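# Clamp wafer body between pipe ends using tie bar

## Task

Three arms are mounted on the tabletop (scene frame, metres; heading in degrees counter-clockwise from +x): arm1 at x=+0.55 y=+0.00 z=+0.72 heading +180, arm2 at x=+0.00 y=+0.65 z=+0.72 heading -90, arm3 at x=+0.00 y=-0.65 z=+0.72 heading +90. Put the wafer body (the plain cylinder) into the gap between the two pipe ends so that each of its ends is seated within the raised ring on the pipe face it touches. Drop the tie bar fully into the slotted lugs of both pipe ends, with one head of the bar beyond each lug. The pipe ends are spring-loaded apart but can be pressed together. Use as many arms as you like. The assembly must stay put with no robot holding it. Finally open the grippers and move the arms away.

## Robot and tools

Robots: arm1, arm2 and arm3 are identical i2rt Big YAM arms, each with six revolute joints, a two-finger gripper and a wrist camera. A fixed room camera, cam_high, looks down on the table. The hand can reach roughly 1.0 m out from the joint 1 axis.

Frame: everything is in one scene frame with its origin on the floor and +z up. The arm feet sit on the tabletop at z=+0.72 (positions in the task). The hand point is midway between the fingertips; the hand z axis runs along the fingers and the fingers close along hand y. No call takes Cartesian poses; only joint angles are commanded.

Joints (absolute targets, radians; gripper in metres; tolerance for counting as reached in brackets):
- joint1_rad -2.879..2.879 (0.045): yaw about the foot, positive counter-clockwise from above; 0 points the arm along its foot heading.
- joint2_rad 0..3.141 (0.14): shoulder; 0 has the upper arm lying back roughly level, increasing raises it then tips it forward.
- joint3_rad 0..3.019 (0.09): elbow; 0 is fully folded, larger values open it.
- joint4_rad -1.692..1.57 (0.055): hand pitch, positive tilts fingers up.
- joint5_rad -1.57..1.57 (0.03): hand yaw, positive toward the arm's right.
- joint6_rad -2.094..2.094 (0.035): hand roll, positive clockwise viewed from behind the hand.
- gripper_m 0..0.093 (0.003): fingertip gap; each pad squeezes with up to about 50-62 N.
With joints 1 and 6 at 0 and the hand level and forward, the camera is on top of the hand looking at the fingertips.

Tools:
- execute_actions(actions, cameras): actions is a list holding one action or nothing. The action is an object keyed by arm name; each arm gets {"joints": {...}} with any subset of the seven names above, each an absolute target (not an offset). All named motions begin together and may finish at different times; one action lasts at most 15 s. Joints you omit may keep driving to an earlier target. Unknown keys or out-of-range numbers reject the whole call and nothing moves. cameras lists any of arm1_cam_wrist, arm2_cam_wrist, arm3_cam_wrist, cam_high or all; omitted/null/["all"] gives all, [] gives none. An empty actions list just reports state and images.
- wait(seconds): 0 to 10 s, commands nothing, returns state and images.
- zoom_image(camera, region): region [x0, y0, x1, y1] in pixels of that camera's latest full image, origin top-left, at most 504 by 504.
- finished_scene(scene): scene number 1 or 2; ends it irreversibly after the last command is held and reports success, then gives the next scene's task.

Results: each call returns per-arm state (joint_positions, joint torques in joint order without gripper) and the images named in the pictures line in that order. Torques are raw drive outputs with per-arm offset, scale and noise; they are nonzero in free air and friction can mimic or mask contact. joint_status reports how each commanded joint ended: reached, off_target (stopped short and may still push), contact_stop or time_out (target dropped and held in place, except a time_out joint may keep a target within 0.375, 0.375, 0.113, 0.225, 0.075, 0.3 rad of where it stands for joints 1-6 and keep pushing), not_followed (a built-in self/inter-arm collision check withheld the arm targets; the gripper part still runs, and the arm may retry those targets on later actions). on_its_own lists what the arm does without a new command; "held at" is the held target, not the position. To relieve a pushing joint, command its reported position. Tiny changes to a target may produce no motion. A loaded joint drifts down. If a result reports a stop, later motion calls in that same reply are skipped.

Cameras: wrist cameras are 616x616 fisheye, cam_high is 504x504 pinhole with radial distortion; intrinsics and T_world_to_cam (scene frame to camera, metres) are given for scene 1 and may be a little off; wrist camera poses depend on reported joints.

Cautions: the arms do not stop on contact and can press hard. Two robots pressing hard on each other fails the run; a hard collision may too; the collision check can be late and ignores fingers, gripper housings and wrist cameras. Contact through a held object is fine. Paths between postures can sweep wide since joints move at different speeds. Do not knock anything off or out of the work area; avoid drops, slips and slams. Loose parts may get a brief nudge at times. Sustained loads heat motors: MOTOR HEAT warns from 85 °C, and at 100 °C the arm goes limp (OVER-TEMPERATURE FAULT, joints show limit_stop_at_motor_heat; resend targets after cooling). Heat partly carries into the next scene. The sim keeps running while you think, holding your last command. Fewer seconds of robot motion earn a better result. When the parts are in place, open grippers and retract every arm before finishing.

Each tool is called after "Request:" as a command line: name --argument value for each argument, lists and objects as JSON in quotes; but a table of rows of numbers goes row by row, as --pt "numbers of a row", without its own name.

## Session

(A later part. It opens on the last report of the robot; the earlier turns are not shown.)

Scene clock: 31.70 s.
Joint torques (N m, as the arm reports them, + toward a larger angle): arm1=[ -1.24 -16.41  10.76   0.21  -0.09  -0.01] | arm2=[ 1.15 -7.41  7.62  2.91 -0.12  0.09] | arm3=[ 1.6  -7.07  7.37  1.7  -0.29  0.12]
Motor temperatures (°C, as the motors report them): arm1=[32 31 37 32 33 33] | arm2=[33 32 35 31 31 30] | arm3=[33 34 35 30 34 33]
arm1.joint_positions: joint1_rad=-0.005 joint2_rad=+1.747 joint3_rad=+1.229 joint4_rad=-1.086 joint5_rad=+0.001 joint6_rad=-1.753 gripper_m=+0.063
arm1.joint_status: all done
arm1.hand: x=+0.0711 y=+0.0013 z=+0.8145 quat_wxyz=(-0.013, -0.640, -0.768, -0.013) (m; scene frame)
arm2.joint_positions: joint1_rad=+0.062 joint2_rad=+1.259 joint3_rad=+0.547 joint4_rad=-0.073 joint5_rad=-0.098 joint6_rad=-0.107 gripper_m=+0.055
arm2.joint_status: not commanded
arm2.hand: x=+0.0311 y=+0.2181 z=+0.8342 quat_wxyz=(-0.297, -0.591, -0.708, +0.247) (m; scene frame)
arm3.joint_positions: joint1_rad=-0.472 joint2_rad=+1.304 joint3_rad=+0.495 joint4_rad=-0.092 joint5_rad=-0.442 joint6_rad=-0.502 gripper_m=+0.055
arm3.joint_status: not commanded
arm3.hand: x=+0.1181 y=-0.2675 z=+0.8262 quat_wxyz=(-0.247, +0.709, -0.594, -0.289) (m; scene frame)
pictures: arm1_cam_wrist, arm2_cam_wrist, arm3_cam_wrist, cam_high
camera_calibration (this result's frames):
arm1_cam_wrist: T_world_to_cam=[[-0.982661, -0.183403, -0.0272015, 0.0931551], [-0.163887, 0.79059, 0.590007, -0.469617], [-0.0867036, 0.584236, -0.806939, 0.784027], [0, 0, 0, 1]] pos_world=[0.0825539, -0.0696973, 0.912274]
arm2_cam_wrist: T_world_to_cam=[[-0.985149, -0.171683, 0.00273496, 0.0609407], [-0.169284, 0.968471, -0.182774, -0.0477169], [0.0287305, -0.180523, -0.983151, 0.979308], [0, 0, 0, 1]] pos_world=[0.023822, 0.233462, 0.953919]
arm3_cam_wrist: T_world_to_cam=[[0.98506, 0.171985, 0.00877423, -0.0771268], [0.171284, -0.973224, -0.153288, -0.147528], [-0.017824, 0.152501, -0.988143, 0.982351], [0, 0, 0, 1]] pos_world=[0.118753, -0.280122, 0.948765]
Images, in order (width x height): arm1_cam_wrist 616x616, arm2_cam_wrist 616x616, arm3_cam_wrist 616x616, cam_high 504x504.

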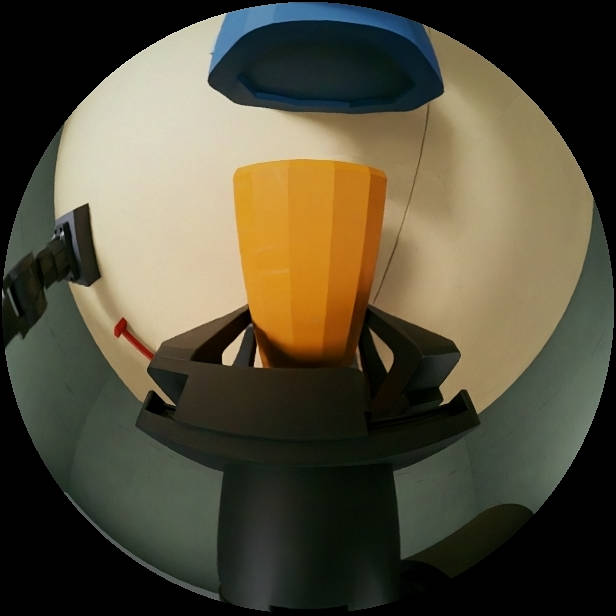

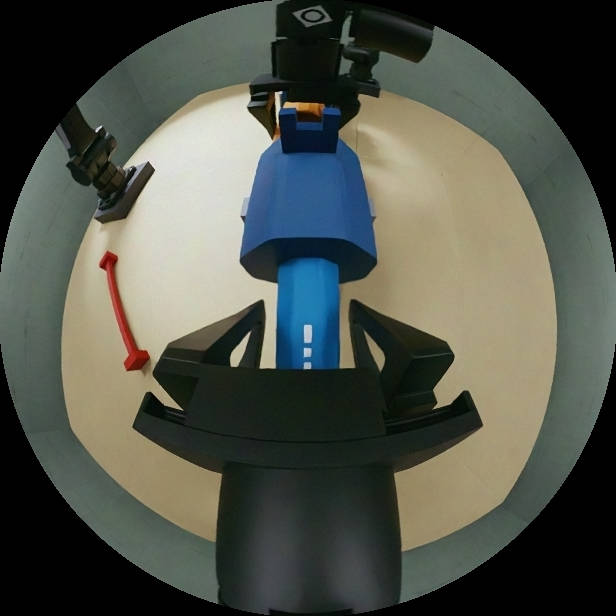

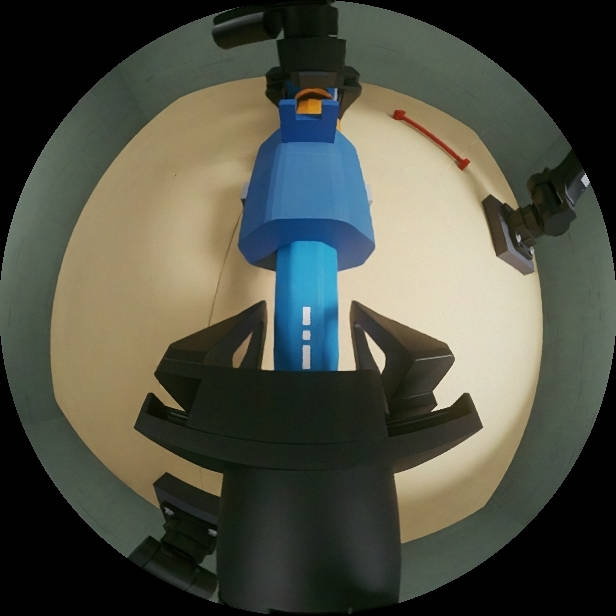

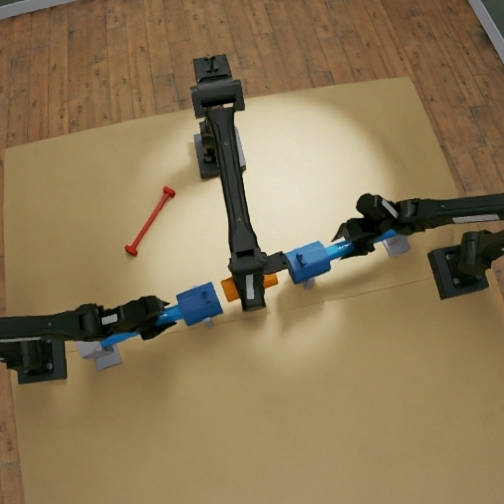

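Request:
execute_actions --actions '[{"arm1":{"joints":{"joint1_rad":0.021,"joint2_rad":1.705,"joint4_rad":-1.06,"joint6_rad":-1.722}},"arm2":{"joints":{"joint1_rad":0.087,"joint2_rad":1.41,"joint3_rad":0.71,"joint4_rad":-0.055}},"arm3":{"joints":{"joint1_rad":-0.365,"joint2_rad":1.435,"joint3_rad":0.63,"joint4_rad":-0.027,"joint5_rad":-0.375,"joint6_rad":-0.40}}}]'

Scene clock: 36.17 s.
Joint torques (N m, as the arm reports them, + toward a larger angle): arm1=[ -0.16 -17.18  10.66   0.4   -0.11   0.22] | arm2=[ 1.23 -9.69 11.03  2.7  -0.13  0.04] | arm3=[ 1.4  -7.98 11.83  1.88 -0.16  0.14]
Motor temperatures (°C, as the motors report them): arm1=[32 32 37 32 33 33] | arm2=[33 32 36 31 31 30] | arm3=[33 34 35 30 34 33]
arm1.joint_positions: joint1_rad=+0.012 joint2_rad=+1.747 joint3_rad=+1.229 joint4_rad=-1.072 joint5_rad=+0.001 joint6_rad=-1.732 gripper_m=+0.063
arm1.joint_status: all done
arm1.hand: x=+0.0677 y=-0.0071 z=+0.8144 quat_wxyz=(-0.008, -0.642, -0.767, -0.008) (m; scene frame)
arm2.joint_positions: joint1_rad=+0.075 joint2_rad=+1.399 joint3_rad=+0.650 joint4_rad=-0.074 joint5_rad=-0.098 joint6_rad=-0.104 gripper_m=+0.055
arm2.joint_status: all done
arm2.hand: x=+0.0389 y=+0.1808 z=+0.8212 quat_wxyz=(-0.288, -0.592, -0.716, +0.231) (m; scene frame)
arm3.joint_positions: joint1_rad=-0.369 joint2_rad=+1.424 joint3_rad=+0.578 joint4_rad=-0.043 joint5_rad=-0.375 joint6_rad=-0.408 gripper_m=+0.055
arm3.joint_status: all done
arm3.hand: x=+0.1035 y=-0.2233 z=+0.8161 quat_wxyz=(-0.237, +0.708, -0.601, -0.285) (m; scene frame)
pictures: arm1_cam_wrist, arm2_cam_wrist, arm3_cam_wrist, cam_high
camera_calibration (this result's frames):
arm1_cam_wrist: T_world_to_cam=[[-0.983491, -0.180431, -0.0137605, 0.0774632], [-0.153371, 0.790803, 0.592544, -0.466184], [-0.0960316, 0.584872, -0.80542, 0.787979], [0, 0, 0, 1]] pos_world=[0.0803562, -0.0782307, 0.911955]
arm2_cam_wrist: T_world_to_cam=[[-0.983008, -0.183509, -0.00438129, 0.0701736], [-0.180892, 0.972493, -0.146748, -0.0425206], [0.0311903, -0.143462, -0.989164, 0.957663], [0, 0, 0, 1]] pos_world=[0.0314198, 0.191616, 0.941354]
arm3_cam_wrist: T_world_to_cam=[[0.986196, 0.165475, -0.00594423, -0.0598261], [0.163203, -0.977468, -0.13387, -0.1195], [-0.0279624, 0.131052, -0.990981, 0.963952], [0, 0, 0, 1]] pos_world=[0.105457, -0.233235, 0.938906]
Images, in order (width x height): arm1_cam_wrist 616x616, arm2_cam_wrist 616x616, arm3_cam_wrist 616x616, cam_high 504x504.

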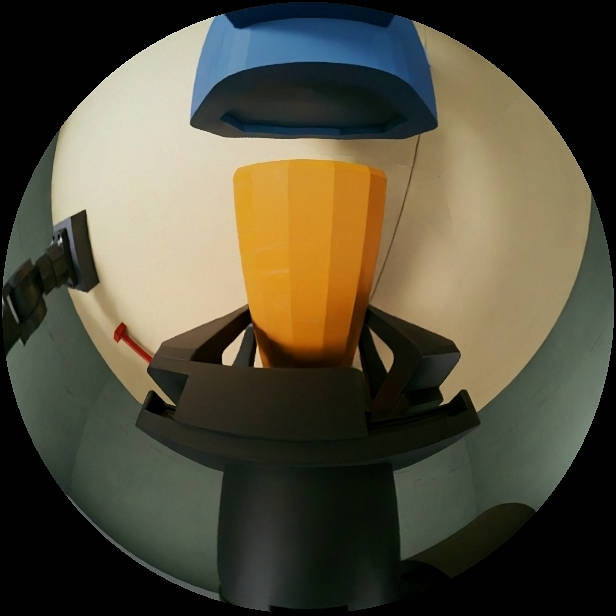

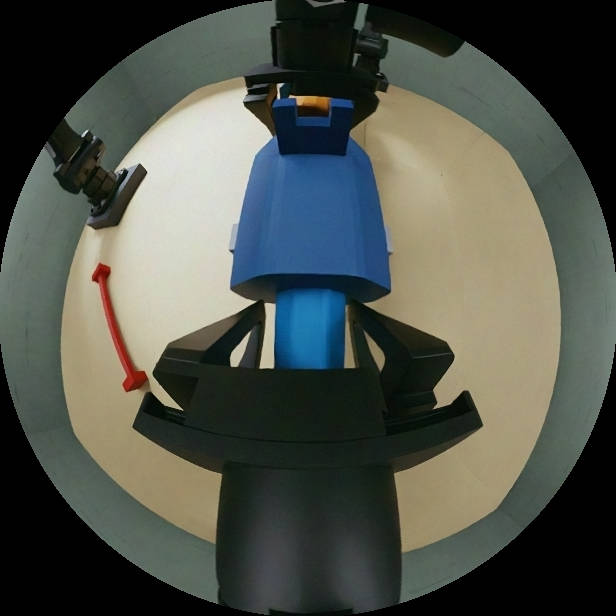

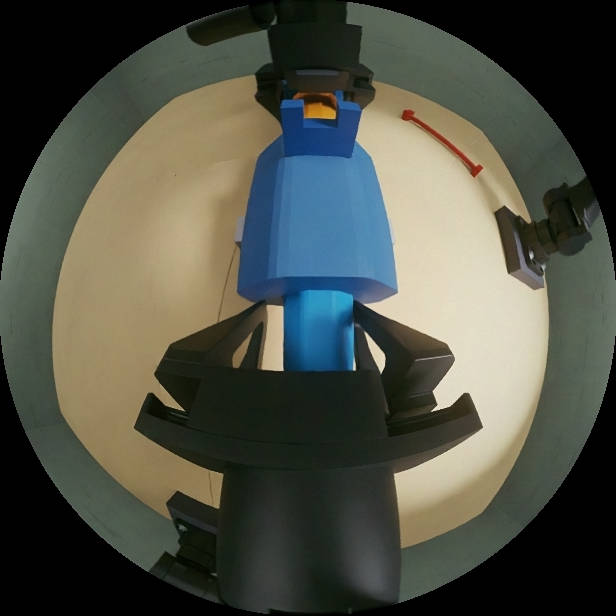

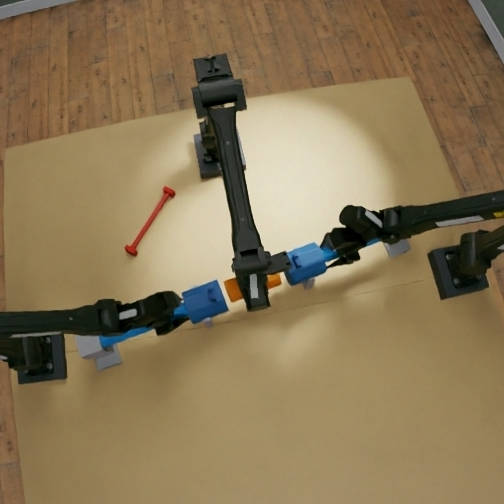

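Request:
execute_actions --actions '[{"arm1":{"joints":{"joint2_rad":1.68}}}]' --cameras '["arm1_cam_wrist"]'

Scene clock: 37.77 s.
Joint torques (N m, as the arm reports them, + toward a larger angle): arm1=[  0.02 -17.22  11.     0.36  -0.1    0.25] | arm2=[ 0.96 -9.55 11.06  2.76 -0.12  0.07] | arm3=[ 1.44 -7.97 11.83  1.86 -0.16  0.14]
Motor temperatures (°C, as the motors report them): arm1=[32 32 37 32 33 33] | arm2=[33 32 36 31 31 30] | arm3=[33 34 35 30 34 33]
arm1.joint_positions: joint1_rad=+0.012 joint2_rad=+1.716 joint3_rad=+1.229 joint4_rad=-1.072 joint5_rad=+0.001 joint6_rad=-1.732 gripper_m=+0.063
arm1.joint_status: all done
arm1.hand: x=+0.0657 y=-0.0072 z=+0.8283 quat_wxyz=(+0.004, -0.642, -0.767, +0.001) (m; scene frame)
arm2.joint_positions: joint1_rad=+0.075 joint2_rad=+1.399 joint3_rad=+0.650 joint4_rad=-0.074 joint5_rad=-0.098 joint6_rad=-0.104 gripper_m=+0.055
arm2.joint_status: not commanded
arm2.hand: x=+0.0389 y=+0.1808 z=+0.8212 quat_wxyz=(-0.288, -0.592, -0.716, +0.231) (m; scene frame)
arm3.joint_positions: joint1_rad=-0.369 joint2_rad=+1.424 joint3_rad=+0.578 joint4_rad=-0.043 joint5_rad=-0.375 joint6_rad=-0.408 gripper_m=+0.055
arm3.joint_status: not commanded
arm3.hand: x=+0.1035 y=-0.2233 z=+0.8161 quat_wxyz=(-0.237, +0.708, -0.601, -0.285) (m; scene frame)
pictures: arm1_cam_wrist
camera_calibration (this result's frames):
arm1_cam_wrist: T_world_to_cam=[[-0.983515, -0.18012, 0.0159632, 0.0509894], [-0.135204, 0.791127, 0.596521, -0.479169], [-0.120074, 0.584529, -0.802439, 0.798112], [0, 0, 0, 1]] pos_world=[0.0811959, -0.078252, 0.925457]
Images, in order (width x height): arm1_cam_wrist 616x616.

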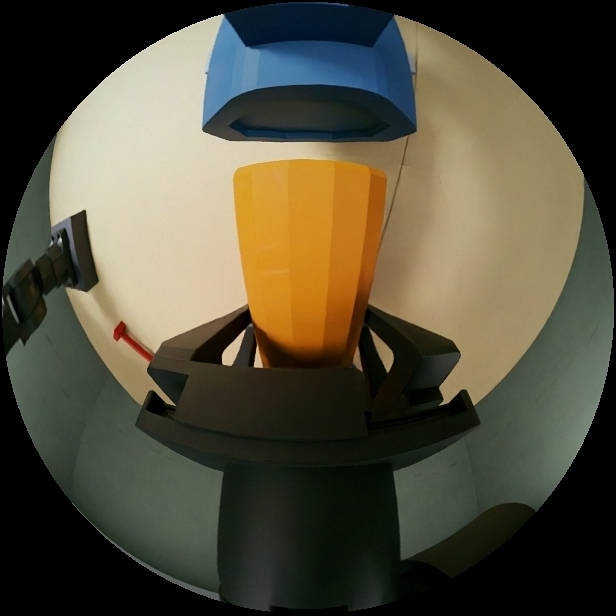

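Request:
zoom_image --camera "arm1_cam_wrist" --region '[190, 60, 430, 220]'

Region (190, 60, 430, 220) of arm1_cam_wrist's 616x616 image, scaled by 2.100, with more detail than that image has.

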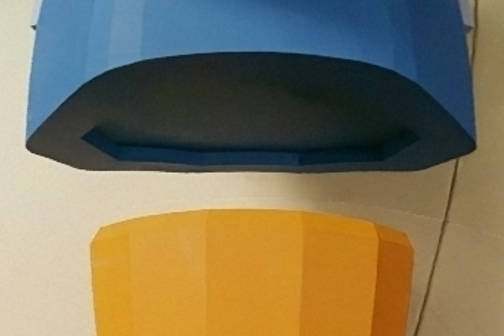

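Request:
execute_actions --actions '[{"arm1":{"joints":{"joint2_rad":1.732}},"arm2":{"joints":{"joint3_rad":0.735}},"arm3":{"joints":{"joint3_rad":0.655}}}]'

Scene clock: 41.17 s.
Joint torques (N m, as the arm reports them, + toward a larger angle): arm1=[ -0.29 -13.45  10.83   0.33  -0.1    0.25] | arm2=[  0.98 -10.01  12.78   2.71  -0.13   0.02] | arm3=[ 1.36 -8.   13.77  1.86 -0.16  0.14]
Motor temperatures (°C, as the motors report them): arm1=[32 32 37 32 33 33] | arm2=[33 32 37 31 31 30] | arm3=[33 34 36 30 34 33]
arm1.joint_positions: joint1_rad=+0.012 joint2_rad=+1.716 joint3_rad=+1.229 joint4_rad=-1.072 joint5_rad=+0.001 joint6_rad=-1.732 gripper_m=+0.063
arm1.joint_status: all done
arm1.hand: x=+0.0657 y=-0.0072 z=+0.8283 quat_wxyz=(+0.004, -0.642, -0.767, +0.001) (m; scene frame)
arm2.joint_positions: joint1_rad=+0.075 joint2_rad=+1.399 joint3_rad=+0.651 joint4_rad=-0.074 joint5_rad=-0.098 joint6_rad=-0.104 gripper_m=+0.055
arm2.joint_status: all done
arm2.hand: x=+0.0389 y=+0.1806 z=+0.8213 quat_wxyz=(-0.288, -0.592, -0.716, +0.232) (m; scene frame)
arm3.joint_positions: joint1_rad=-0.369 joint2_rad=+1.424 joint3_rad=+0.580 joint4_rad=-0.043 joint5_rad=-0.375 joint6_rad=-0.408 gripper_m=+0.055
arm3.joint_status: all done
arm3.hand: x=+0.1037 y=-0.2228 z=+0.8165 quat_wxyz=(-0.237, +0.708, -0.601, -0.285) (m; scene frame)
pictures: arm1_cam_wrist, arm2_cam_wrist, arm3_cam_wrist, cam_high
camera_calibration (this result's frames):
arm1_cam_wrist: T_world_to_cam=[[-0.983515, -0.18012, 0.0159632, 0.0509894], [-0.135204, 0.791127, 0.596521, -0.479169], [-0.120074, 0.584529, -0.802439, 0.798112], [0, 0, 0, 1]] pos_world=[0.0811959, -0.078252, 0.925457]
arm2_cam_wrist: T_world_to_cam=[[-0.983009, -0.183507, -0.00432989, 0.0701077], [-0.180886, 0.972438, -0.147122, -0.0420148], [0.0312084, -0.143839, -0.989109, 0.95783], [0, 0, 0, 1]] pos_world=[0.0314243, 0.191495, 0.94152]
arm3_cam_wrist: T_world_to_cam=[[0.986198, 0.165486, -0.00534858, -0.0605845], [0.163266, -0.977324, -0.134839, -0.118167], [-0.0275412, 0.132104, -0.990853, 0.964433], [0, 0, 0, 1]] pos_world=[0.105603, -0.232868, 0.939354]
Images, in order (width x height): arm1_cam_wrist 616x616, arm2_cam_wrist 616x616, arm3_cam_wrist 616x616, cam_high 504x504.

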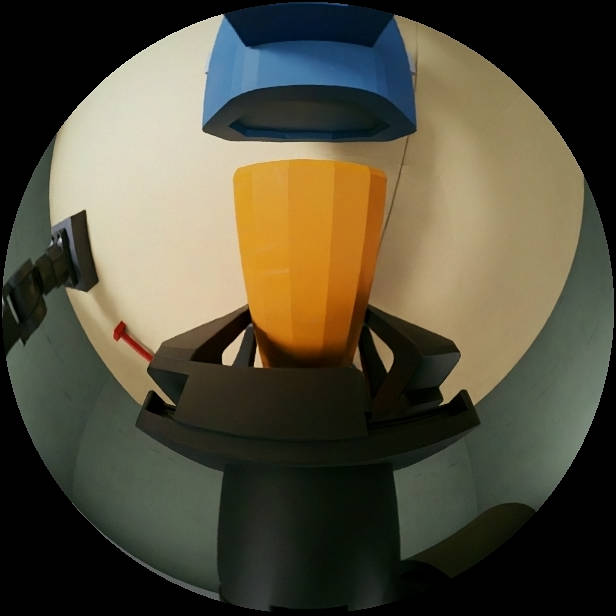

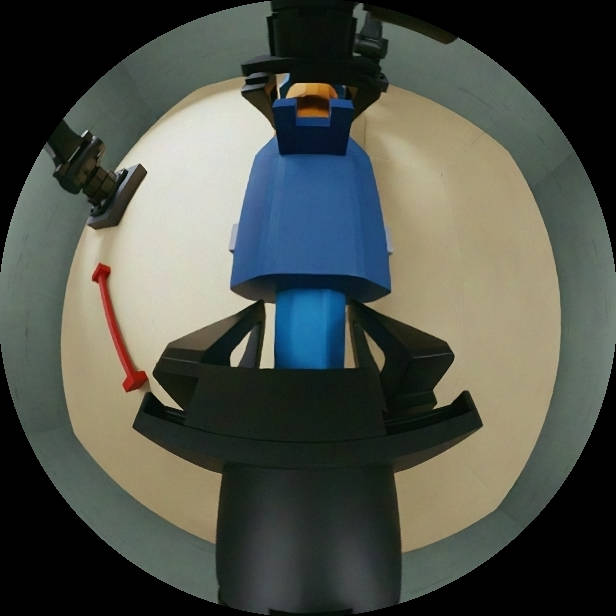

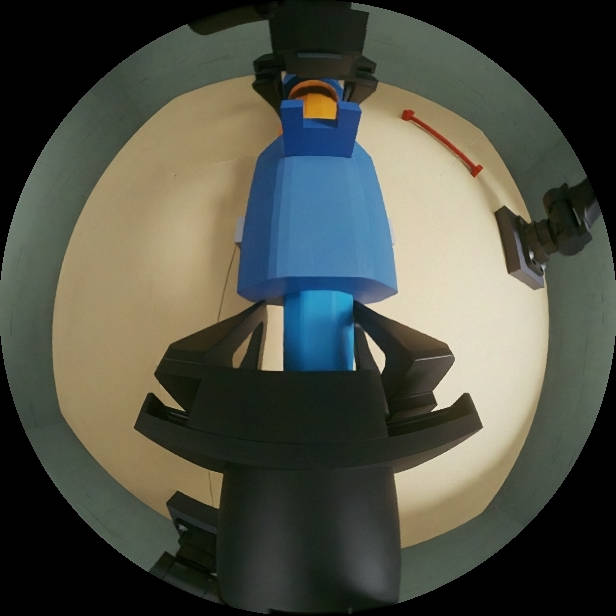

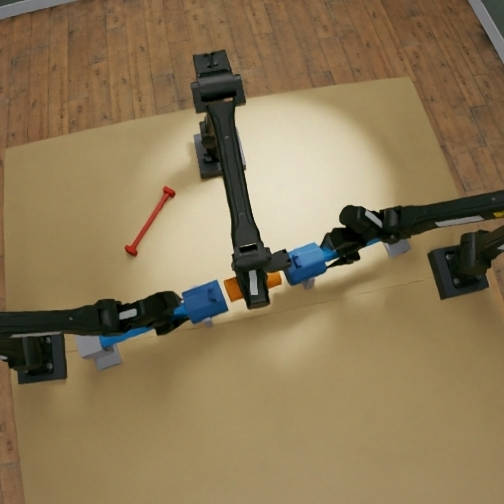

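Request:
execute_actions --actions '[{"arm1":{"joints":{"joint2_rad":1.748}}}]' --cameras '["arm1_cam_wrist"]'

Scene clock: 42.17 s.
Joint torques (N m, as the arm reports them, + toward a larger angle): arm1=[ -0.19 -13.5   10.76   0.38  -0.08   0.24] | arm2=[ 0.95 -9.95 12.81  2.67 -0.14  0.04] | arm3=[ 1.42 -7.99 13.78  1.87 -0.16  0.13]
Motor temperatures (°C, as the motors report them): arm1=[32 32 37 32 33 33] | arm2=[33 32 37 31 31 30] | arm3=[33 34 36 30 34 33]
arm1.joint_positions: joint1_rad=+0.012 joint2_rad=+1.734 joint3_rad=+1.229 joint4_rad=-1.072 joint5_rad=+0.001 joint6_rad=-1.732 gripper_m=+0.063
arm1.joint_status: all done
arm1.hand: x=+0.0668 y=-0.0071 z=+0.8200 quat_wxyz=(-0.003, -0.642, -0.767, -0.004) (m; scene frame)
arm2.joint_positions: joint1_rad=+0.075 joint2_rad=+1.399 joint3_rad=+0.651 joint4_rad=-0.074 joint5_rad=-0.098 joint6_rad=-0.104 gripper_m=+0.055
arm2.joint_status: not commanded
arm2.hand: x=+0.0389 y=+0.1806 z=+0.8213 quat_wxyz=(-0.288, -0.592, -0.716, +0.232) (m; scene frame)
arm3.joint_positions: joint1_rad=-0.369 joint2_rad=+1.424 joint3_rad=+0.580 joint4_rad=-0.043 joint5_rad=-0.375 joint6_rad=-0.408 gripper_m=+0.055
arm3.joint_status: not commanded
arm3.hand: x=+0.1037 y=-0.2228 z=+0.8165 quat_wxyz=(-0.237, +0.708, -0.601, -0.285) (m; scene frame)
pictures: arm1_cam_wrist
camera_calibration (this result's frames):
arm1_cam_wrist: T_world_to_cam=[[-0.98365, -0.180083, -0.00172066, 0.0668011], [-0.145847, 0.790966, 0.594224, -0.471509], [-0.105649, 0.584759, -0.804298, 0.792157], [0, 0, 0, 1]] pos_world=[0.0806312, -0.0782435, 0.917427]
Images, in order (width x height): arm1_cam_wrist 616x616.

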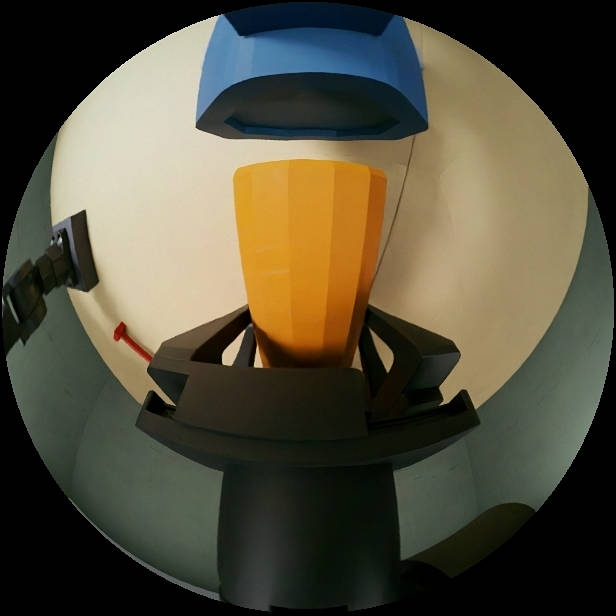

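Request:
execute_actions --actions '[{"arm2":{"joints":{"joint2_rad":1.445,"joint3_rad":0.765,"joint4_rad":-0.025}},"arm3":{"joints":{"joint1_rad":-0.35,"joint2_rad":1.48,"joint3_rad":0.70,"joint4_rad":0.01,"joint5_rad":-0.367}}}]'

Scene clock: 43.70 s.
Joint torques (N m, as the arm reports them, + toward a larger angle): arm1=[ -0.57 -13.27  10.72   0.26  -0.11   0.26] | arm2=[ 0.71 -9.77 12.97  3.85 -0.1   0.03] | arm3=[ 1.95 -8.19 14.36  2.77 -0.01  0.08]
Motor temperatures (°C, as the motors report them): arm1=[32 32 37 32 33 33] | arm2=[33 32 38 31 31 30] | arm3=[33 34 37 30 33 33]
arm1.joint_positions: joint1_rad=+0.012 joint2_rad=+1.734 joint3_rad=+1.229 joint4_rad=-1.072 joint5_rad=+0.001 joint6_rad=-1.732 gripper_m=+0.063
arm1.joint_status: not commanded
arm1.hand: x=+0.0668 y=-0.0071 z=+0.8200 quat_wxyz=(-0.003, -0.642, -0.767, -0.004) (m; scene frame)
arm2.joint_positions: joint1_rad=+0.077 joint2_rad=+1.427 joint3_rad=+0.679 joint4_rad=-0.074 joint5_rad=-0.098 joint6_rad=-0.103 gripper_m=+0.055
arm2.joint_status: all done
arm2.hand: x=+0.0404 y=+0.1697 z=+0.8213 quat_wxyz=(-0.288, -0.592, -0.716, +0.231) (m; scene frame)
arm3.joint_positions: joint1_rad=-0.362 joint2_rad=+1.463 joint3_rad=+0.617 joint4_rad=-0.031 joint5_rad=-0.370 joint6_rad=-0.403 gripper_m=+0.055
arm3.joint_status: all done
arm3.hand: x=+0.1072 y=-0.2065 z=+0.8169 quat_wxyz=(-0.241, +0.708, -0.599, -0.287) (m; scene frame)
pictures: arm1_cam_wrist, arm2_cam_wrist, arm3_cam_wrist, cam_high
camera_calibration (this result's frames):
arm1_cam_wrist: T_world_to_cam=[[-0.98365, -0.180083, -0.00172066, 0.0668011], [-0.145847, 0.790966, 0.594224, -0.471509], [-0.105649, 0.584759, -0.804298, 0.792157], [0, 0, 0, 1]] pos_world=[0.0806312, -0.0782435, 0.917427]
arm2_cam_wrist: T_world_to_cam=[[-0.982758, -0.184818, -0.00533561, 0.0706406], [-0.182024, 0.972163, -0.147537, -0.0306806], [0.0324545, -0.144022, -0.989042, 0.956121], [0, 0, 0, 1]] pos_world=[0.0328077, 0.180584, 0.941494]
arm3_cam_wrist: T_world_to_cam=[[0.98606, 0.166389, -0.000634255, -0.0703858], [0.164593, -0.975963, -0.142847, -0.0961387], [-0.0243871, 0.140751, -0.989745, 0.963337], [0, 0, 0, 1]] pos_world=[0.108721, -0.217707, 0.939679]
Images, in order (width x height): arm1_cam_wrist 616x616, arm2_cam_wrist 616x616, arm3_cam_wrist 616x616, cam_high 504x504.

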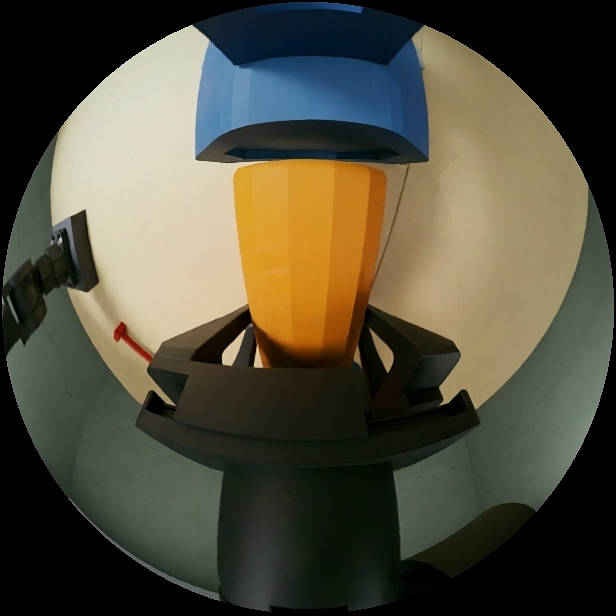

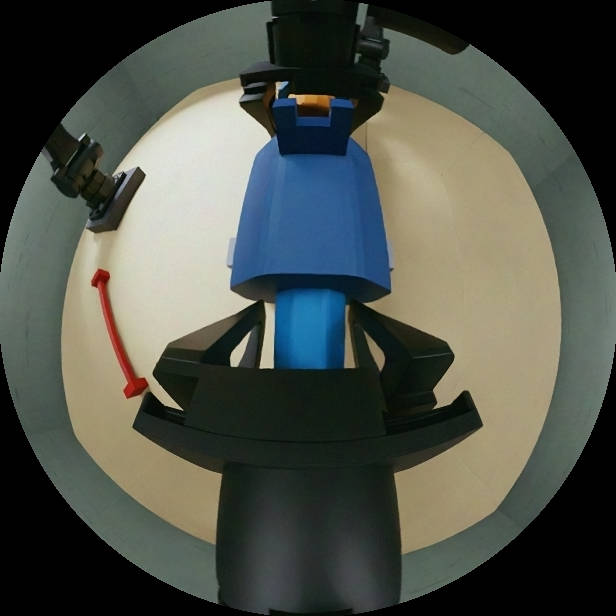

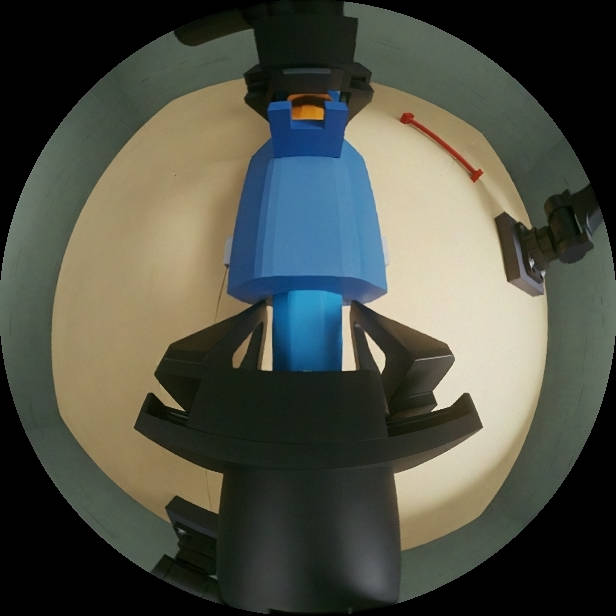

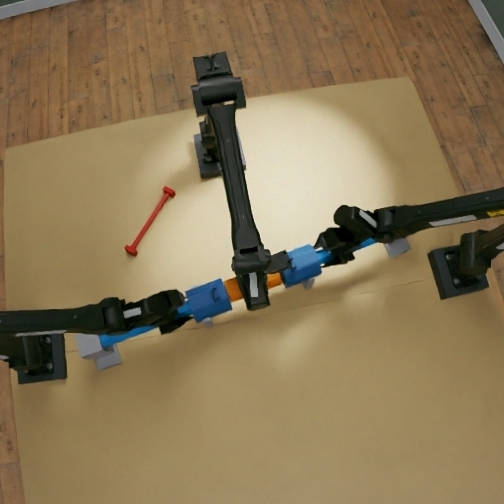

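Request:
zoom_image --camera "cam_high" --region '[170, 230, 340, 340]'

Request:
zoom_image --camera "arm1_cam_wrist" --region '[190, 90, 430, 220]'

Region (170, 230, 340, 340) of cam_high's 504x504 image, scaled by 2.965, with more detail than that image has; it fills the top 326 rows of this view, and the rest is white.

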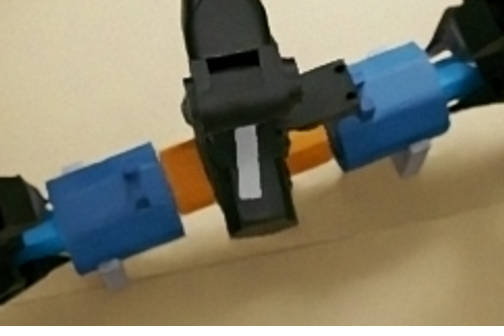

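Region (190, 90, 430, 220) of arm1_cam_wrist's 616x616 image, scaled by 2.100, with more detail than that image has; it fills the top 273 rows of this view, and the rest is white.

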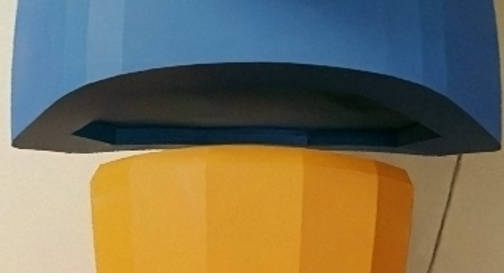

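Request:
zoom_image --camera "arm2_cam_wrist" --region '[220, 50, 400, 170]'

Request:
zoom_image --camera "arm3_cam_wrist" --region '[220, 50, 400, 170]'

Region (220, 50, 400, 170) of arm2_cam_wrist's 616x616 image, scaled by 2.800, with more detail than that image has.

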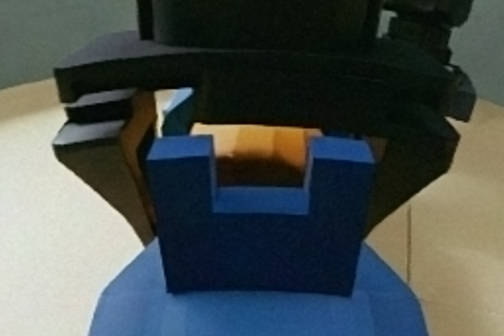

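Region (220, 50, 400, 170) of arm3_cam_wrist's 616x616 image, scaled by 2.800, with more detail than that image has.

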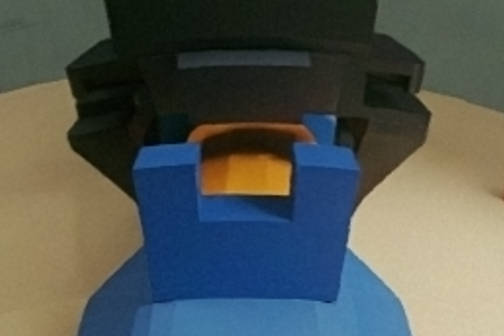

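Request:
execute_actions --actions '[{"arm1":{"joints":{"joint4_rad":-1.048,"joint6_rad":-1.76}}}]' --cameras '["arm1_cam_wrist","cam_high","arm3_cam_wrist"]'

Request:
zoom_image --camera "cam_high" --region '[170, 230, 340, 340]'

Scene clock: 45.97 s.
Joint torques (N m, as the arm reports them, + toward a larger angle): arm1=[ -0.32 -13.38  11.     0.32  -0.11  -0.02] | arm2=[ 0.87 -9.4  12.9   3.91 -0.1   0.04] | arm3=[ 1.97 -8.19 14.36  2.77  0.    0.08]
Motor temperatures (°C, as the motors report them): arm1=[32 32 37 32 33 33] | arm2=[33 32 38 31 31 30] | arm3=[33 34 37 30 33 33]
arm1.joint_positions: joint1_rad=+0.012 joint2_rad=+1.734 joint3_rad=+1.229 joint4_rad=-1.060 joint5_rad=+0.001 joint6_rad=-1.750 gripper_m=+0.063
arm1.joint_status: all done
arm1.hand: x=+0.0640 y=-0.0072 z=+0.8200 quat_wxyz=(+0.001, -0.635, -0.773, -0.001) (m; scene frame)
arm2.joint_positions: joint1_rad=+0.077 joint2_rad=+1.427 joint3_rad=+0.679 joint4_rad=-0.074 joint5_rad=-0.098 joint6_rad=-0.103 gripper_m=+0.055
arm2.joint_status: not commanded
arm2.hand: x=+0.0404 y=+0.1697 z=+0.8213 quat_wxyz=(-0.288, -0.592, -0.716, +0.231) (m; scene frame)
arm3.joint_positions: joint1_rad=-0.362 joint2_rad=+1.463 joint3_rad=+0.617 joint4_rad=-0.031 joint5_rad=-0.370 joint6_rad=-0.403 gripper_m=+0.055
arm3.joint_status: not commanded
arm3.hand: x=+0.1072 y=-0.2065 z=+0.8169 quat_wxyz=(-0.241, +0.708, -0.599, -0.287) (m; scene frame)
pictures: arm1_cam_wrist, arm3_cam_wrist, cam_high
camera_calibration (this result's frames):
arm1_cam_wrist: T_world_to_cam=[[-0.980214, -0.197713, 0.00951517, 0.0544654], [-0.153248, 0.788438, 0.595719, -0.472646], [-0.125283, 0.582474, -0.803137, 0.792161], [0, 0, 0, 1]] pos_world=[0.0802003, -0.0779929, 0.917259]
arm3_cam_wrist: T_world_to_cam=[[0.98606, 0.166389, -0.000634255, -0.0703858], [0.164593, -0.975963, -0.142847, -0.0961387], [-0.0243871, 0.140751, -0.989745, 0.963337], [0, 0, 0, 1]] pos_world=[0.108721, -0.217707, 0.939679]
Images, in order (width x height): arm1_cam_wrist 616x616, arm3_cam_wrist 616x616, cam_high 504x504.

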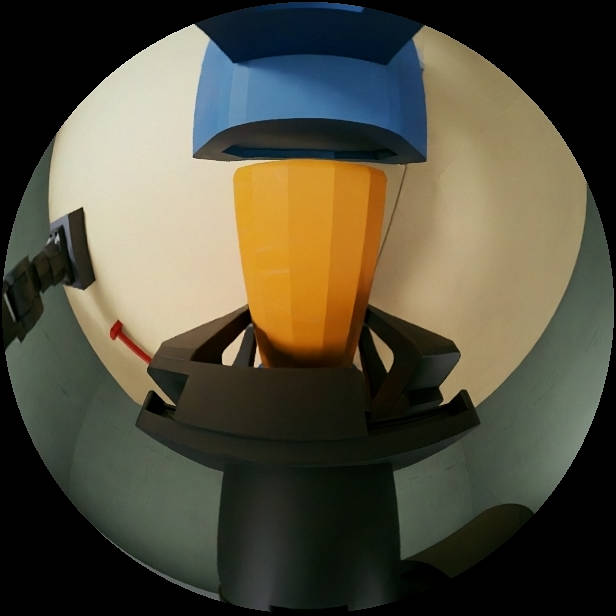

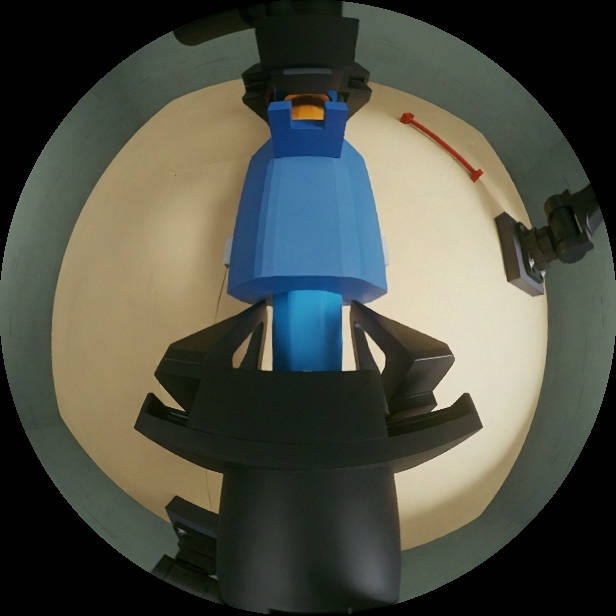

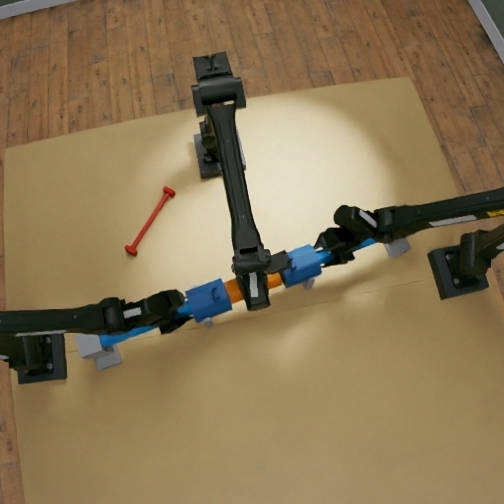

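Region (170, 230, 340, 340) of cam_high's 504x504 image, scaled by 2.965, with more detail than that image has; it fills the top 326 rows of this view, and the rest is white.

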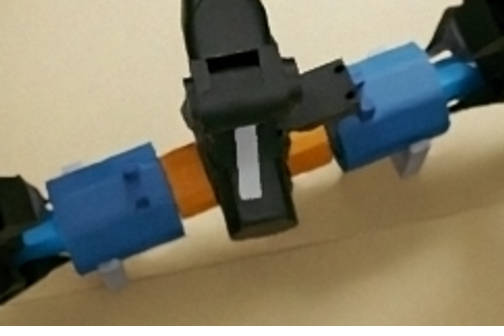

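Request:
execute_actions --actions '[{"arm2":{"joints":{"joint2_rad":1.478,"joint3_rad":0.80,"joint4_rad":-0.015}},"arm3":{"joints":{"joint1_rad":-0.328,"joint2_rad":1.52,"joint3_rad":0.745,"joint4_rad":0.02,"joint5_rad":-0.357}}}]'

Request:
zoom_image --camera "cam_high" --region '[170, 230, 340, 340]'

Scene clock: 48.37 s.
Joint torques (N m, as the arm reports them, + toward a larger angle): arm1=[ -0.88 -13.36  10.74   0.36  -0.06  -0.03] | arm2=[ 0.84 -9.32 13.94  4.2  -0.11 -0.04] | arm3=[ 2.34 -7.55 15.83  3.01 -0.06 -0.02]
Motor temperatures (°C, as the motors report them): arm1=[32 32 37 32 33 33] | arm2=[33 32 39 31 31 30] | arm3=[33 34 38 31 33 33]
arm1.joint_positions: joint1_rad=+0.015 joint2_rad=+1.734 joint3_rad=+1.229 joint4_rad=-1.060 joint5_rad=-0.001 joint6_rad=-1.749 gripper_m=+0.063
arm1.joint_status: not commanded
arm1.hand: x=+0.0640 y=-0.0086 z=+0.8200 quat_wxyz=(+0.001, -0.634, -0.773, +0.000) (m; scene frame)
arm2.joint_positions: joint1_rad=+0.078 joint2_rad=+1.449 joint3_rad=+0.701 joint4_rad=-0.072 joint5_rad=-0.099 joint6_rad=-0.097 gripper_m=+0.055
arm2.joint_status: joint3_rad time_out (moved +0.021 of +0.121); joint4_rad time_out (moved +0.002 of +0.059); the others done
arm2.on_its_own: joint3_rad reads +0.701 and still pushes toward +0.800 since a time_out; joint4_rad reads -0.072 and still pushes toward -0.015 since a time_out
arm2.hand: x=+0.0415 y=+0.1613 z=+0.8209 quat_wxyz=(-0.290, -0.593, -0.715, +0.230) (m; scene frame)
arm3.joint_positions: joint1_rad=-0.345 joint2_rad=+1.489 joint3_rad=+0.645 joint4_rad=-0.027 joint5_rad=-0.359 joint6_rad=-0.393 gripper_m=+0.055
arm3.joint_status: joint3_rad time_out (moved +0.028 of +0.128); the others done
arm3.on_its_own: joint3_rad reads +0.645 and still pushes toward +0.745 since a time_out
arm3.hand: x=+0.1057 y=-0.1943 z=+0.8168 quat_wxyz=(-0.242, +0.709, -0.598, -0.286) (m; scene frame)
pictures: arm1_cam_wrist, arm2_cam_wrist, arm3_cam_wrist, cam_high
camera_calibration (this result's frames):
arm1_cam_wrist: T_world_to_cam=[[-0.979907, -0.199195, 0.0101662, 0.0535569], [-0.154244, 0.78912, 0.594557, -0.470548], [-0.126455, 0.581043, -0.803989, 0.793713], [0, 0, 0, 1]] pos_world=[0.080271, -0.0791938, 0.91736]
arm2_cam_wrist: T_world_to_cam=[[-0.983184, -0.182362, -0.0096657, 0.0733656], [-0.178931, 0.972566, -0.148659, -0.0216006], [0.0365103, -0.14443, -0.988841, 0.954228], [0, 0, 0, 1]] pos_world=[0.0334277, 0.172206, 0.941078]
arm3_cam_wrist: T_world_to_cam=[[0.985704, 0.16846, 0.00295549, -0.0734229], [0.16715, -0.975534, -0.142811, -0.0841761], [-0.0211748, 0.141264, -0.989746, 0.961199], [0, 0, 0, 1]] pos_world=[0.106796, -0.20553, 0.939538]
Images, in order (width x height): arm1_cam_wrist 616x616, arm2_cam_wrist 616x616, arm3_cam_wrist 616x616, cam_high 504x504.

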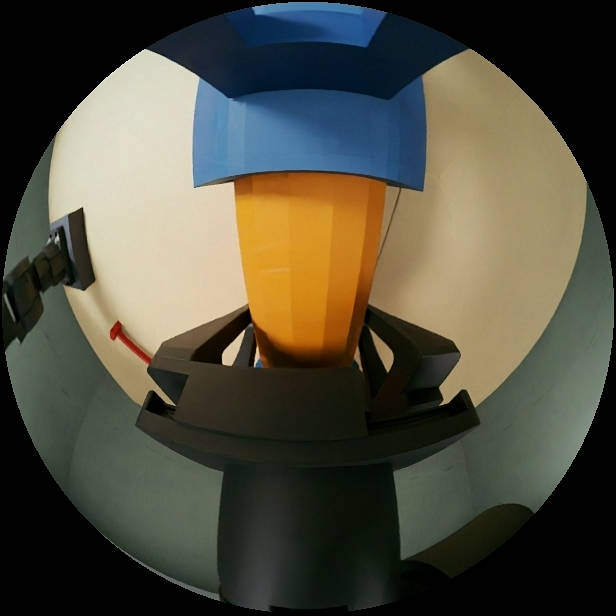

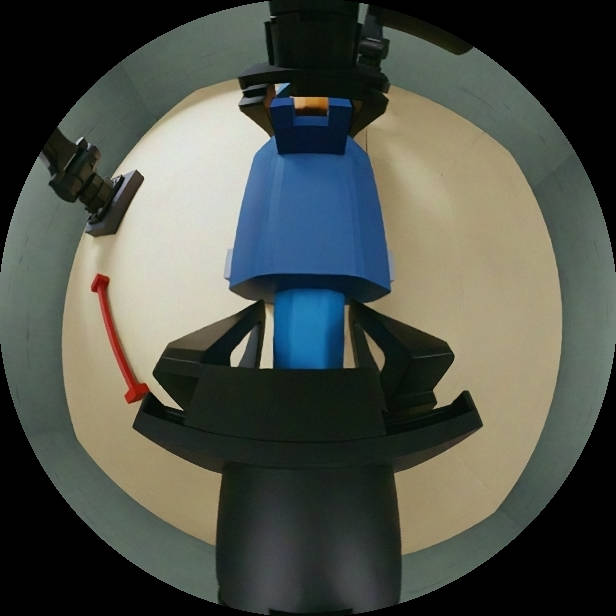

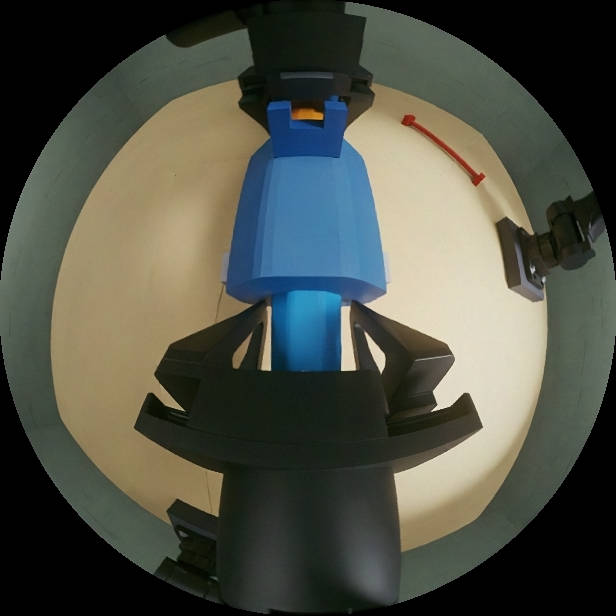

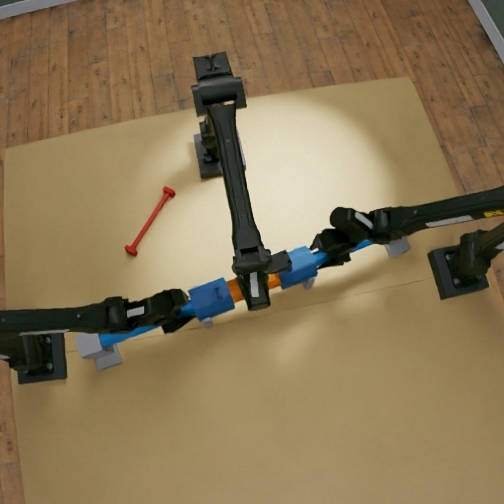

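Region (170, 230, 340, 340) of cam_high's 504x504 image, scaled by 2.965, with more detail than that image has; it fills the top 326 rows of this view, and the rest is white.

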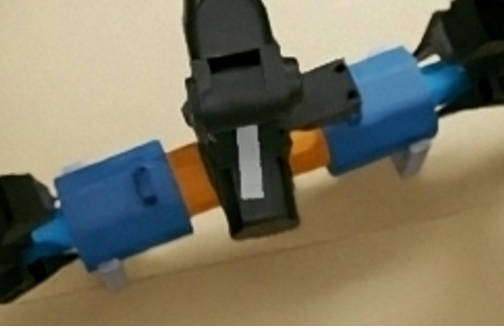

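Request:
execute_actions --actions '[{"arm1":{"joints":{"gripper_m":0.09}}}]' --cameras '["arm1_cam_wrist"]'

Scene clock: 49.37 s.
Joint torques (N m, as the arm reports them, + toward a larger angle): arm1=[ -0.07 -14.41  10.46   0.42  -0.04  -0.01] | arm2=[ 0.85 -8.5  13.96  4.15 -0.08 -0.03] | arm3=[ 2.36 -7.57 15.82  3.01 -0.06 -0.02]
Motor temperatures (°C, as the motors report them): arm1=[32 32 37 32 33 33] | arm2=[33 32 39 31 31 30] | arm3=[33 34 38 31 33 33]
arm1.joint_positions: joint1_rad=+0.015 joint2_rad=+1.734 joint3_rad=+1.229 joint4_rad=-1.060 joint5_rad=-0.001 joint6_rad=-1.750 gripper_m=+0.090
arm1.joint_status: all done
arm1.hand: x=+0.0640 y=-0.0086 z=+0.8200 quat_wxyz=(+0.001, -0.634, -0.773, +0.000) (m; scene frame)
arm2.joint_positions: joint1_rad=+0.078 joint2_rad=+1.449 joint3_rad=+0.701 joint4_rad=-0.072 joint5_rad=-0.099 joint6_rad=-0.097 gripper_m=+0.055
arm2.joint_status: not commanded
arm2.on_its_own: joint3_rad reads +0.701 and still pushes toward +0.800 since a time_out; joint4_rad reads -0.072 and still pushes toward -0.015 since a time_out
arm2.hand: x=+0.0415 y=+0.1613 z=+0.8209 quat_wxyz=(-0.290, -0.593, -0.715, +0.230) (m; scene frame)
arm3.joint_positions: joint1_rad=-0.345 joint2_rad=+1.489 joint3_rad=+0.645 joint4_rad=-0.027 joint5_rad=-0.359 joint6_rad=-0.392 gripper_m=+0.055
arm3.joint_status: not commanded
arm3.on_its_own: joint3_rad reads +0.645 and still pushes toward +0.745 since a time_out
arm3.hand: x=+0.1057 y=-0.1943 z=+0.8168 quat_wxyz=(-0.242, +0.708, -0.598, -0.286) (m; scene frame)
pictures: arm1_cam_wrist
camera_calibration (this result's frames):
arm1_cam_wrist: T_world_to_cam=[[-0.979755, -0.199943, 0.0101651, 0.0535417], [-0.154846, 0.789002, 0.594558, -0.470511], [-0.126898, 0.580947, -0.803988, 0.79374], [0, 0, 0, 1]] pos_world=[0.0803247, -0.0791814, 0.91736]
Images, in order (width x height): arm1_cam_wrist 616x616.

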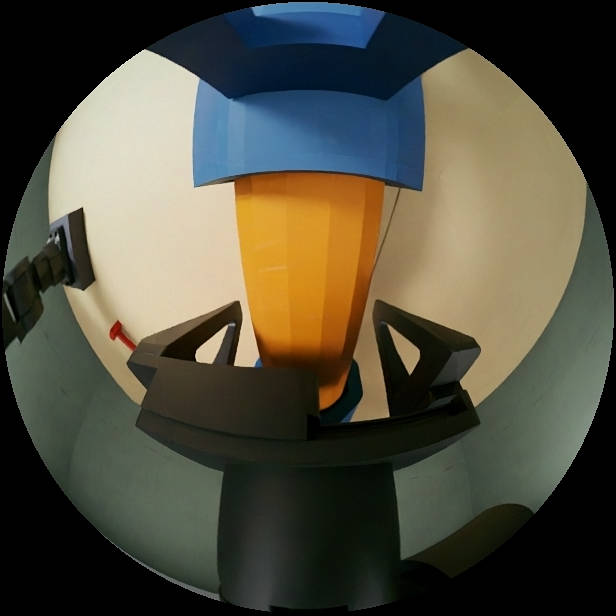

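Request:
execute_actions --actions '[{"arm1":{"joints":{"joint2_rad":1.50}}}]' --cameras '["arm1_cam_wrist","cam_high"]'

Scene clock: 50.87 s.
Joint torques (N m, as the arm reports them, + toward a larger angle): arm1=[ -0.43 -10.52  12.22   0.86  -0.05   0.02] | arm2=[ 0.54 -8.79 13.87  4.18 -0.09 -0.04] | arm3=[ 2.34 -7.53 15.81  3.02 -0.06 -0.02]
Motor temperatures (°C, as the motors report them): arm1=[32 32 37 32 33 33] | arm2=[33 32 40 31 31 30] | arm3=[33 34 38 31 33 33]
arm1.joint_positions: joint1_rad=+0.015 joint2_rad=+1.476 joint3_rad=+1.229 joint4_rad=-1.060 joint5_rad=-0.001 joint6_rad=-1.750 gripper_m=+0.090
arm1.joint_status: all done
arm1.hand: x=+0.0614 y=-0.0089 z=+0.9408 quat_wxyz=(+0.099, -0.628, -0.767, +0.083) (m; scene frame)
arm2.joint_positions: joint1_rad=+0.078 joint2_rad=+1.449 joint3_rad=+0.701 joint4_rad=-0.072 joint5_rad=-0.099 joint6_rad=-0.097 gripper_m=+0.055
arm2.joint_status: not commanded
arm2.on_its_own: joint3_rad reads +0.701 and still pushes toward +0.800 since a time_out; joint4_rad reads -0.072 and still pushes toward -0.015 since a time_out
arm2.hand: x=+0.0415 y=+0.1613 z=+0.8209 quat_wxyz=(-0.290, -0.593, -0.715, +0.230) (m; scene frame)
arm3.joint_positions: joint1_rad=-0.345 joint2_rad=+1.489 joint3_rad=+0.645 joint4_rad=-0.027 joint5_rad=-0.359 joint6_rad=-0.392 gripper_m=+0.055
arm3.joint_status: not commanded
arm3.on_its_own: joint3_rad reads +0.645 and still pushes toward +0.745 since a time_out
arm3.hand: x=+0.1057 y=-0.1943 z=+0.8168 quat_wxyz=(-0.242, +0.708, -0.598, -0.286) (m; scene frame)
pictures: arm1_cam_wrist, cam_high
camera_calibration (this result's frames):
arm1_cam_wrist: T_world_to_cam=[[-0.944374, -0.200223, 0.2609, -0.188275], [0.000914884, 0.79171, 0.610896, -0.567373], [-0.328873, 0.577153, -0.747487, 0.849906], [0, 0, 0, 1]] pos_world=[0.102228, -0.0790273, 1.03102]
Images, in order (width x height): arm1_cam_wrist 616x616, cam_high 504x504.

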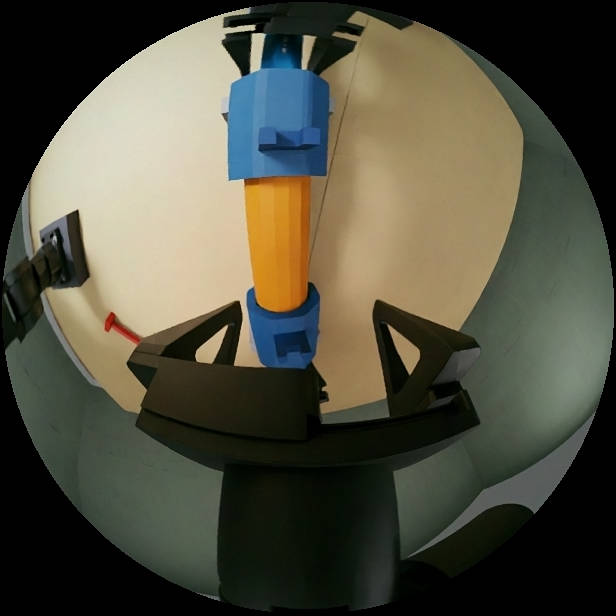

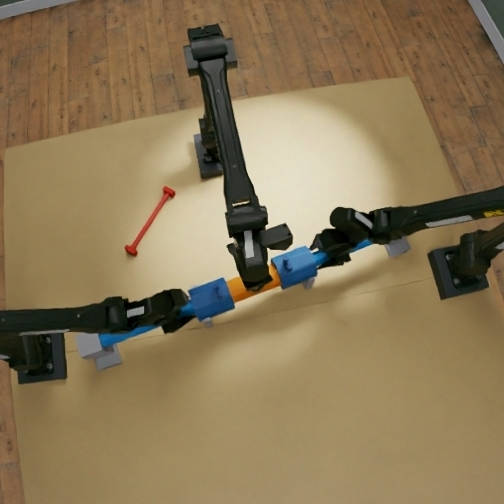

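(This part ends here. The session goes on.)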